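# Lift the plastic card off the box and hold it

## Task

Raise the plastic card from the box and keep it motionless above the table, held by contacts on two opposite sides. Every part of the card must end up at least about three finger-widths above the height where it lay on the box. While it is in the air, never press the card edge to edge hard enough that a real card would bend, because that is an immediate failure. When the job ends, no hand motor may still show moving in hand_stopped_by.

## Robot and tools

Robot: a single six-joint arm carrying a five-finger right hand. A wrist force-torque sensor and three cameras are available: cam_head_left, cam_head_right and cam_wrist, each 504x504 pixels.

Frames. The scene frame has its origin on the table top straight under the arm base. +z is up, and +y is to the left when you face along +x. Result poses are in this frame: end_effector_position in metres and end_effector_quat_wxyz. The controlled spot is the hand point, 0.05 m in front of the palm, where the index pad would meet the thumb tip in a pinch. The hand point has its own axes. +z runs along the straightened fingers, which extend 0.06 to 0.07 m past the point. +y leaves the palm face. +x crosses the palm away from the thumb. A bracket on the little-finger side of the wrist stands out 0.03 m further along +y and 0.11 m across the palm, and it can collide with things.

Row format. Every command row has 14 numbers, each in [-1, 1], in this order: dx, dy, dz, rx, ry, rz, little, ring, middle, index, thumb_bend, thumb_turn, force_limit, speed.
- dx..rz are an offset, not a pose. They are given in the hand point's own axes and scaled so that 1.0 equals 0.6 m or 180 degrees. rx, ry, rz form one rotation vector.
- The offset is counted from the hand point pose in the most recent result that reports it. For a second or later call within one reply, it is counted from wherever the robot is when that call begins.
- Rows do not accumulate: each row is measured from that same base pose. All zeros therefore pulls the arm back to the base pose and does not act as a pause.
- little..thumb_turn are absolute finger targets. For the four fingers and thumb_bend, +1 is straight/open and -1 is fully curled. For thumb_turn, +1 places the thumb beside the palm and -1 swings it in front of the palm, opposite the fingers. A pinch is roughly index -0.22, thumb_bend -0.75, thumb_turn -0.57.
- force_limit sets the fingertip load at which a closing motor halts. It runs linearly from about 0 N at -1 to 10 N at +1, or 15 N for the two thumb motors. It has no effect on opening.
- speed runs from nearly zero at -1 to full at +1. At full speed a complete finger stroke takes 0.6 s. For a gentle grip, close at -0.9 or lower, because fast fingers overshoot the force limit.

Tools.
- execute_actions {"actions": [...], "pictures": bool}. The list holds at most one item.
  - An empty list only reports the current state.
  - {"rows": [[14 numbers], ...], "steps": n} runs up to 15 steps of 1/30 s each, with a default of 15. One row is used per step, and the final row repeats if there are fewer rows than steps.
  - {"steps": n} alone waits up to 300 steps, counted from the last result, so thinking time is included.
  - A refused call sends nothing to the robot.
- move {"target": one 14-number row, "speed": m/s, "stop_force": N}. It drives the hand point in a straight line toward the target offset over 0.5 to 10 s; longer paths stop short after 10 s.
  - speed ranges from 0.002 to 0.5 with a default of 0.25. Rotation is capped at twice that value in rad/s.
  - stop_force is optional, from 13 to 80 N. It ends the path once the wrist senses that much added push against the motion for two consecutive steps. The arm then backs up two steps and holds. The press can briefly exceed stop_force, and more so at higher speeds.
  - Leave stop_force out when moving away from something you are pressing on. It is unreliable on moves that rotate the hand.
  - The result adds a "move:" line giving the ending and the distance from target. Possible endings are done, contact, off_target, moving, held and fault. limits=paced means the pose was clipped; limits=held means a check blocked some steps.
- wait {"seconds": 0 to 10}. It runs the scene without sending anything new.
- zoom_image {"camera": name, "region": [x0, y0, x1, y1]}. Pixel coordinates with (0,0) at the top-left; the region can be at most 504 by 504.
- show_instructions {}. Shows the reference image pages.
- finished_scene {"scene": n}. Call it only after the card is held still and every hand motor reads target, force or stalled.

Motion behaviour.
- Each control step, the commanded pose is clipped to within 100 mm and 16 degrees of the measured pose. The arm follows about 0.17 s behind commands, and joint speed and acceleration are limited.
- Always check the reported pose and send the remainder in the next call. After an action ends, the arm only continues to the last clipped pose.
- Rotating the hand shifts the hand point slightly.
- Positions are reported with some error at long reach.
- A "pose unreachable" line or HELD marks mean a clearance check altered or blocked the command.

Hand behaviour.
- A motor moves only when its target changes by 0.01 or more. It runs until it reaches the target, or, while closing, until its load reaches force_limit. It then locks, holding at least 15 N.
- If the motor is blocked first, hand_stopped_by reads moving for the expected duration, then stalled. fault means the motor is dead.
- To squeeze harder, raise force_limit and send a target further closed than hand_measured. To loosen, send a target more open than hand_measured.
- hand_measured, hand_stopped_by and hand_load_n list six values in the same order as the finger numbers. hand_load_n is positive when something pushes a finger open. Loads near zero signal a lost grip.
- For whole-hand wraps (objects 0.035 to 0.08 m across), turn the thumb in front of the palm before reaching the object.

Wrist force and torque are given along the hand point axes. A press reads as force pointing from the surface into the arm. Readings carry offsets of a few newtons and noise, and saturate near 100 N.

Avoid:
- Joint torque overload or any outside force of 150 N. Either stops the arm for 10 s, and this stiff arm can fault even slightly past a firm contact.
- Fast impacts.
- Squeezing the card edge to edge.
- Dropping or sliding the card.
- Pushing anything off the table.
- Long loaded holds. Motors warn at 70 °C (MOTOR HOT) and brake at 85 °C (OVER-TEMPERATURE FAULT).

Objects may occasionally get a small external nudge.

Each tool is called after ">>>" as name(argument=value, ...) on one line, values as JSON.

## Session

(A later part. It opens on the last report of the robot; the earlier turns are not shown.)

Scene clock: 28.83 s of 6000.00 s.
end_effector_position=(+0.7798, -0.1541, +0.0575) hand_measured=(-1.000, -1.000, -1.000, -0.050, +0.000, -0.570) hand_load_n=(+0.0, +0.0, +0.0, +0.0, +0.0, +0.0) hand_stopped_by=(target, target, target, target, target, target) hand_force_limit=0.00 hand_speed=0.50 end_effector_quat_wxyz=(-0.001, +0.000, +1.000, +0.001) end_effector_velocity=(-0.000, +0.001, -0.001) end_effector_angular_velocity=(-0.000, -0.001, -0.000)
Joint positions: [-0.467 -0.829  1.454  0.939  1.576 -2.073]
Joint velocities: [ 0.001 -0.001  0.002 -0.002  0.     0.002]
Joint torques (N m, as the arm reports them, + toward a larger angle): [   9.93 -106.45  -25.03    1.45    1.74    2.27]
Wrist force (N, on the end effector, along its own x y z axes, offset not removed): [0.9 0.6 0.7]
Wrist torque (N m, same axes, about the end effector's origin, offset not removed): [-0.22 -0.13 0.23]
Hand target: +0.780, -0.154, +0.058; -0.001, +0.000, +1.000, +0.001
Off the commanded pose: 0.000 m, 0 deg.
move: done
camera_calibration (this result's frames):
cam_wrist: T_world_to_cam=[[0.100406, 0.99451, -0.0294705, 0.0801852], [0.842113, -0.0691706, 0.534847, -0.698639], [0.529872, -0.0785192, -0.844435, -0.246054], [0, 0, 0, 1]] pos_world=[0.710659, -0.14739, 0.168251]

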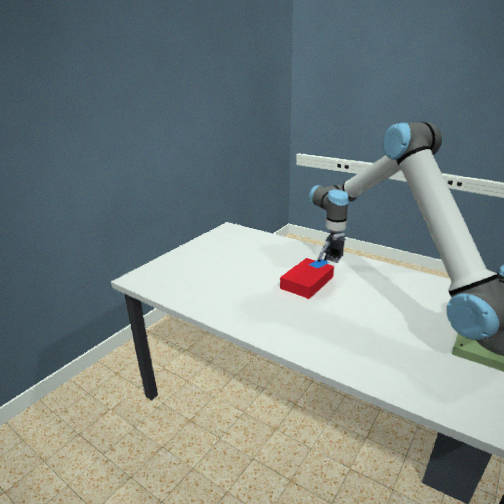

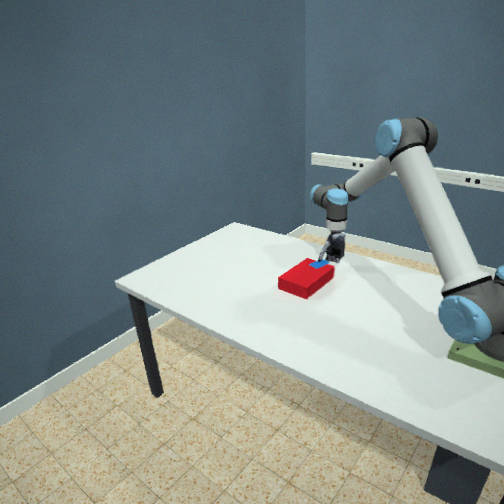

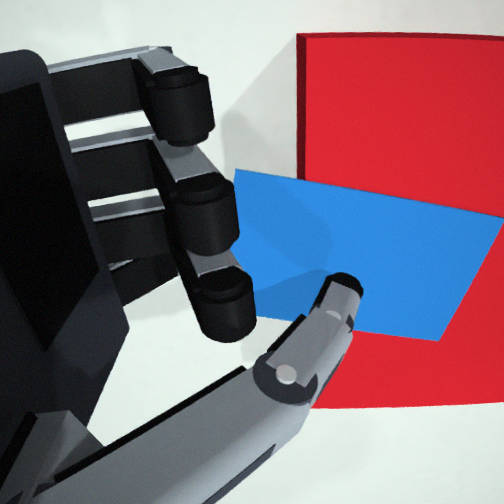

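>>> move(target=[0,-0.008,0,0,0,0,-1,-1,-1,-0.1,-0.55,-0.57,0,0], speed=0.02)

>>> execute_actions(actions=[{"rows":[[0,0,0,0,0,0,-1,-1,-1,-0.35,-0.72,-0.57,0,-0.8]],"steps":15}], pictures=false)

>>> wait(seconds=1)

Scene clock: 30.13 s of 6000.00 s.
end_effector_position=(+0.7798, -0.1589, +0.0575) hand_measured=(-1.000, -1.000, -1.000, -0.100, -0.550, -0.570) hand_load_n=(+0.0, +0.0, +0.0, +0.0, +0.0, +0.0) hand_stopped_by=(target, target, target, target, target, target) hand_force_limit=0.00 hand_speed=0.00 end_effector_quat_wxyz=(-0.001, +0.000, +1.000, +0.001) end_effector_velocity=(+0.000, -0.001, +0.000) end_effector_angular_velocity=(-0.000, -0.000, -0.001)
Joint positions: [-0.473 -0.827  1.45   0.941  1.576 -2.078]
Joint velocities: [-0.002 -0.    -0.001  0.001  0.    -0.001]
Joint torques (N m, as the arm reports them, + toward a larger angle): [-13.48 -68.74 -39.25   6.96  -0.06  -2.35]
Wrist force (N, on the end effector, along its own x y z axes, offset not removed): [1.4 1.3 -1.9]
Wrist torque (N m, same axes, about the end effector's origin, offset not removed): [0.10 -0.22 0.42]
Hand target: +0.780, -0.159, +0.058; -0.001, +0.000, +1.000, +0.001
Off the commanded pose: 0.000 m, 0 deg.
move: done
camera_calibration (this result's frames):
cam_wrist: T_world_to_cam=[[0.100391, 0.99451, -0.0295283, 0.0849136], [0.842098, -0.0691244, 0.534877, -0.698971], [0.529899, -0.0785624, -0.844414, -0.246437], [0, 0, 0, 1]] pos_world=[0.710664, -0.152124, 0.168276]

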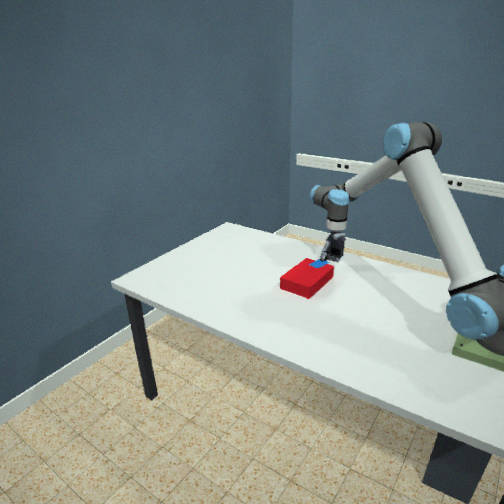

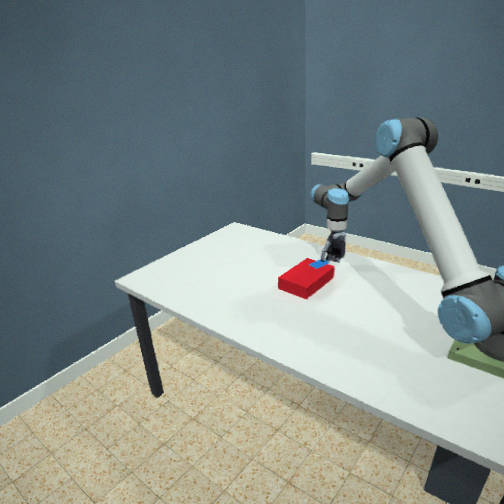

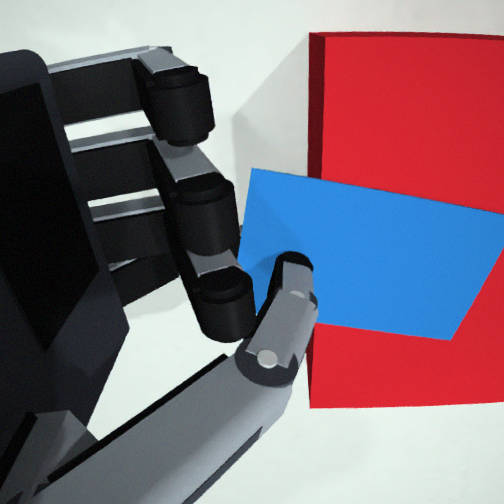

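Scene clock: 30.63 s of 6000.00 s.
end_effector_position=(+0.7798, -0.1589, +0.0575) hand_measured=(-1.000, -1.000, -1.000, -0.230, -0.630, -0.570) hand_load_n=(+0.0, +0.0, +0.0, +7.5, +2.5, -0.5) hand_stopped_by=(target, target, target, force, moving, target) hand_force_limit=0.00 hand_speed=-0.80 end_effector_quat_wxyz=(-0.001, +0.000, +1.000, +0.001) end_effector_velocity=(-0.000, +0.001, -0.000) end_effector_angular_velocity=(+0.001, +0.001, +0.000)
Joint positions: [-0.473 -0.827  1.45   0.941  1.576 -2.078]
Joint velocities: [ 0.     0.     0.     0.001 -0.    -0.   ]
Joint torques (N m, as the arm reports them, + toward a larger angle): [ -7.92 -73.73 -37.49   6.58  -0.24  -0.9 ]
Wrist force (N, on the end effector, along its own x y z axes, offset not removed): [1.0 0.4 -0.8]
Wrist torque (N m, same axes, about the end effector's origin, offset not removed): [-0.10 -0.08 0.23]
Hand target: +0.780, -0.159, +0.058; -0.001, +0.000, +1.000, +0.001
Off the commanded pose: 0.000 m, 0 deg.
Steps of this call (steps 1 to 15: all 15 steps of this action). Readings (end_effector_position | what the end effector reports):
1: (+0.7798, -0.1589, +0.0575) | hand_measured=(-1.000, -1.000, -1.000, -0.100, -0.550, -0.570) hand_load_n=(+0.0, +0.0, +0.0, +0.0, +0.0, +0.0) hand_stopped_by=(target, target, target, moving, moving, target) hand_force_limit=0.00 hand_speed=-0.80
2: (+0.7798, -0.1589, +0.0575) | hand_measured=(-1.000, -1.000, -1.000, -0.100, -0.550, -0.570) hand_load_n=(+0.0, +0.0, +0.0, +0.0, +0.0, +0.0) hand_stopped_by=(target, target, target, moving, moving, target) hand_force_limit=0.00 hand_speed=-0.80
4: (+0.7798, -0.1589, +0.0575) | hand_measured=(-1.000, -1.000, -1.000, -0.110, -0.556, -0.570) hand_load_n=(+0.0, +0.0, +0.0, +0.0, +0.0, +0.0) hand_stopped_by=(target, target, target, moving, moving, target) hand_force_limit=0.00 hand_speed=-0.80
8: (+0.7798, -0.1589, +0.0575) | hand_measured=(-1.000, -1.000, -1.000, -0.154, -0.584, -0.570) hand_load_n=(+0.0, +0.0, +0.0, +0.0, +0.0, +0.0) hand_stopped_by=(target, target, target, moving, moving, target) hand_force_limit=0.00 hand_speed=-0.80
15: the state above

Scene clock: 31.63 s of 6000.00 s.
end_effector_position=(+0.7798, -0.1589, +0.0575) hand_measured=(-1.000, -1.000, -1.000, -0.230, -0.668, -0.570) hand_load_n=(+0.0, +0.0, +0.0, +8.0, +7.5, +0.0) hand_stopped_by=(target, target, target, force, force, target) hand_force_limit=0.00 hand_speed=-0.80 end_effector_quat_wxyz=(-0.001, +0.000, +1.000, +0.001) end_effector_velocity=(+0.001, -0.001, +0.000) end_effector_angular_velocity=(-0.001, -0.002, -0.000)
Joint positions: [-0.473 -0.827  1.45   0.941  1.576 -2.078]
Joint velocities: [-0.    -0.    -0.001 -0.001  0.    -0.   ]
Joint torques (N m, as the arm reports them, + toward a larger angle): [ -0.82 -76.95 -33.13   5.82  -0.14   2.33]
Wrist force (N, on the end effector, along its own x y z axes, offset not removed): [-1.2 -0.1 -0.5]
Wrist torque (N m, same axes, about the end effector's origin, offset not removed): [-0.22 0.14 0.13]
Hand target: +0.780, -0.159, +0.058; -0.001, +0.000, +1.000, +0.001
Off the commanded pose: 0.000 m, 0 deg.
Steps of this call (steps 1 to 30: nothing new was sent). Readings (end_effector_position | what the end effector reports):
1: (+0.7798, -0.1589, +0.0575) | hand_measured=(-1.000, -1.000, -1.000, -0.230, -0.636, -0.570) hand_load_n=(+0.0, +0.0, +0.0, +7.5, +3.5, +0.0) hand_stopped_by=(target, target, target, force, moving, target) hand_force_limit=0.00 hand_speed=-0.80
2: (+0.7798, -0.1589, +0.0575) | hand_measured=(-1.000, -1.000, -1.000, -0.230, -0.642, -0.570) hand_load_n=(+0.0, +0.0, +0.0, +7.5, +4.5, +0.0) hand_stopped_by=(target, target, target, force, moving, target) hand_force_limit=0.00 hand_speed=-0.80
4: (+0.7798, -0.1589, +0.0575) | hand_measured=(-1.000, -1.000, -1.000, -0.230, -0.654, -0.570) hand_load_n=(+0.0, +0.0, +0.0, +7.5, +6.5, +0.0) hand_stopped_by=(target, target, target, force, moving, target) hand_force_limit=0.00 hand_speed=-0.80
8: (+0.7798, -0.1589, +0.0575) | hand_measured=(-1.000, -1.000, -1.000, -0.230, -0.670, -0.570) hand_load_n=(+0.0, +0.0, +0.0, +8.0, +8.0, +0.0) hand_stopped_by=(target, target, target, force, force, target) hand_force_limit=0.00 hand_speed=-0.80
30: the state above
camera_calibration (this result's frames):
cam_wrist: T_world_to_cam=[[0.100393, 0.99451, -0.0295243, 0.0849363], [0.842103, -0.0691289, 0.534869, -0.698972], [0.529891, -0.0785595, -0.844419, -0.246436], [0, 0, 0, 1]] pos_world=[0.710663, -0.152149, 0.16827]

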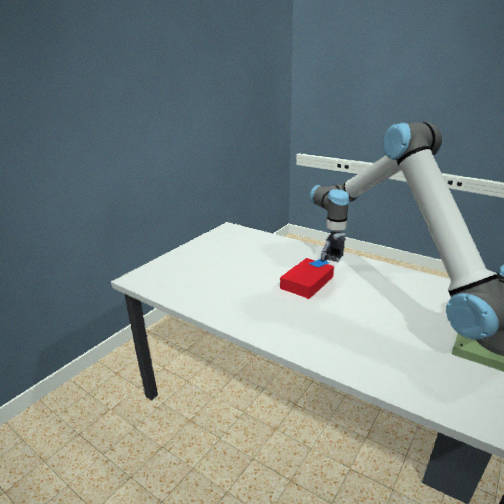

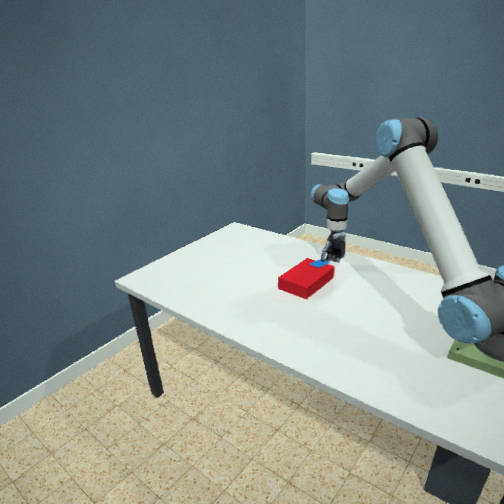

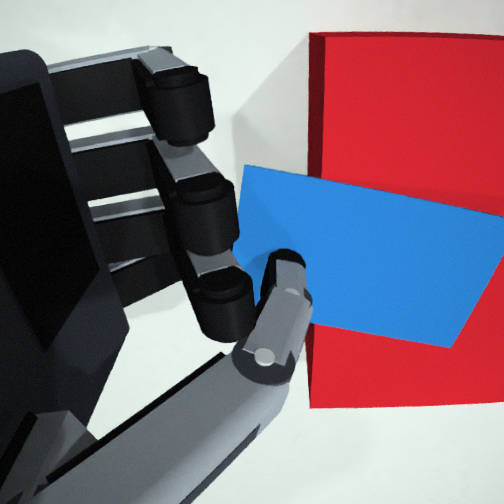

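>>> move(target=[0,0,-0.25,0,0,0,-1,-1,-1,-0.35,-0.72,-0.57,0,-0.8], speed=0.08)

>>> zoom_image(camera="cam_head_left", region=[280, 190, 380, 300])

Scene clock: 34.43 s of 6000.00 s.
end_effector_position=(+0.7799, -0.1590, +0.2074) hand_measured=(-1.000, -1.000, -1.000, -0.230, -0.668, -0.570) hand_load_n=(+0.0, +0.0, +0.0, +8.0, +7.5, +0.0) hand_stopped_by=(target, target, target, force, force, target) hand_force_limit=0.00 hand_speed=-0.80 end_effector_quat_wxyz=(-0.001, +0.000, +1.000, +0.001) end_effector_velocity=(+0.000, +0.000, +0.001) end_effector_angular_velocity=(-0.001, -0.001, +0.001)
Joint positions: [-0.472 -0.952  1.369  1.146  1.576 -2.077]
Joint velocities: [ 0.001 -0.001 -0.001  0.     0.     0.   ]
Joint torques (N m, as the arm reports them, + toward a larger angle): [   9.24 -101.51  -43.78    6.95   -1.27    2.33]
Wrist force (N, on the end effector, along its own x y z axes, offset not removed): [0.5 2.1 0.3]
Wrist torque (N m, same axes, about the end effector's origin, offset not removed): [0.08 -0.09 0.30]
Hand target: +0.780, -0.159, +0.208; -0.001, +0.000, +1.000, +0.001
Off the commanded pose: 0.000 m, 0 deg.
move: done
camera_calibration (this result's frames):
cam_wrist: T_world_to_cam=[[0.100395, 0.99451, -0.0294939, 0.0894561], [0.842094, -0.069146, 0.53488, -0.779237], [0.529905, -0.078536, -0.844413, -0.119954], [0, 0, 0, 1]] pos_world=[0.710774, -0.152267, 0.318146]

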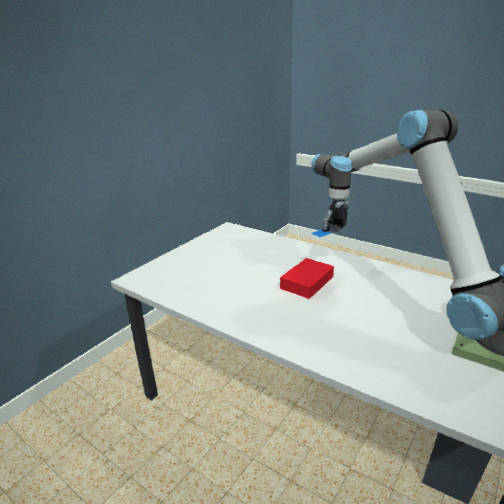

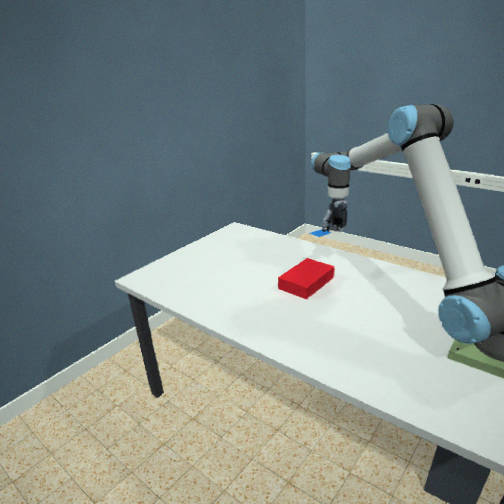

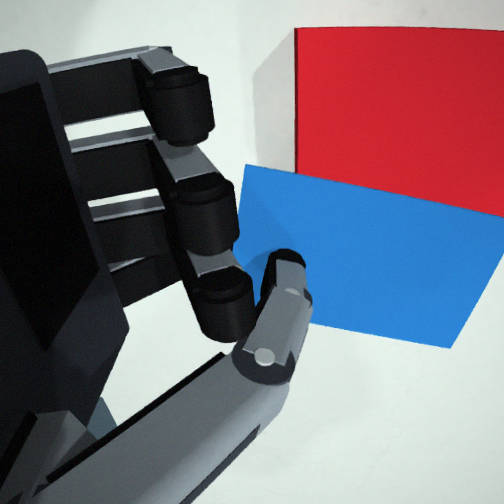

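Region (280, 190, 380, 300) of cam_head_left's 504x504 image, scaled by 4.582, with more detail than that image has; it fills the left 458 columns of this view, and the rest is white.

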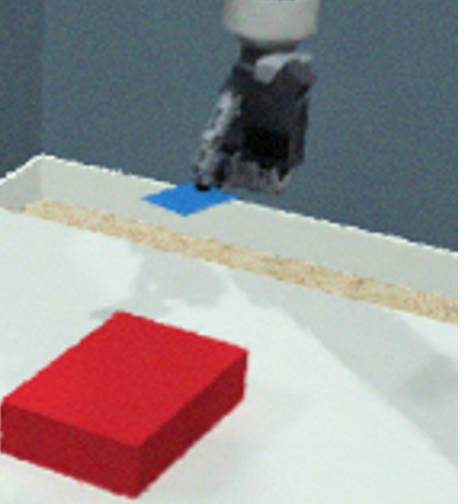

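>>> finished_scene(scene=2)

The scene is finished: the task was done.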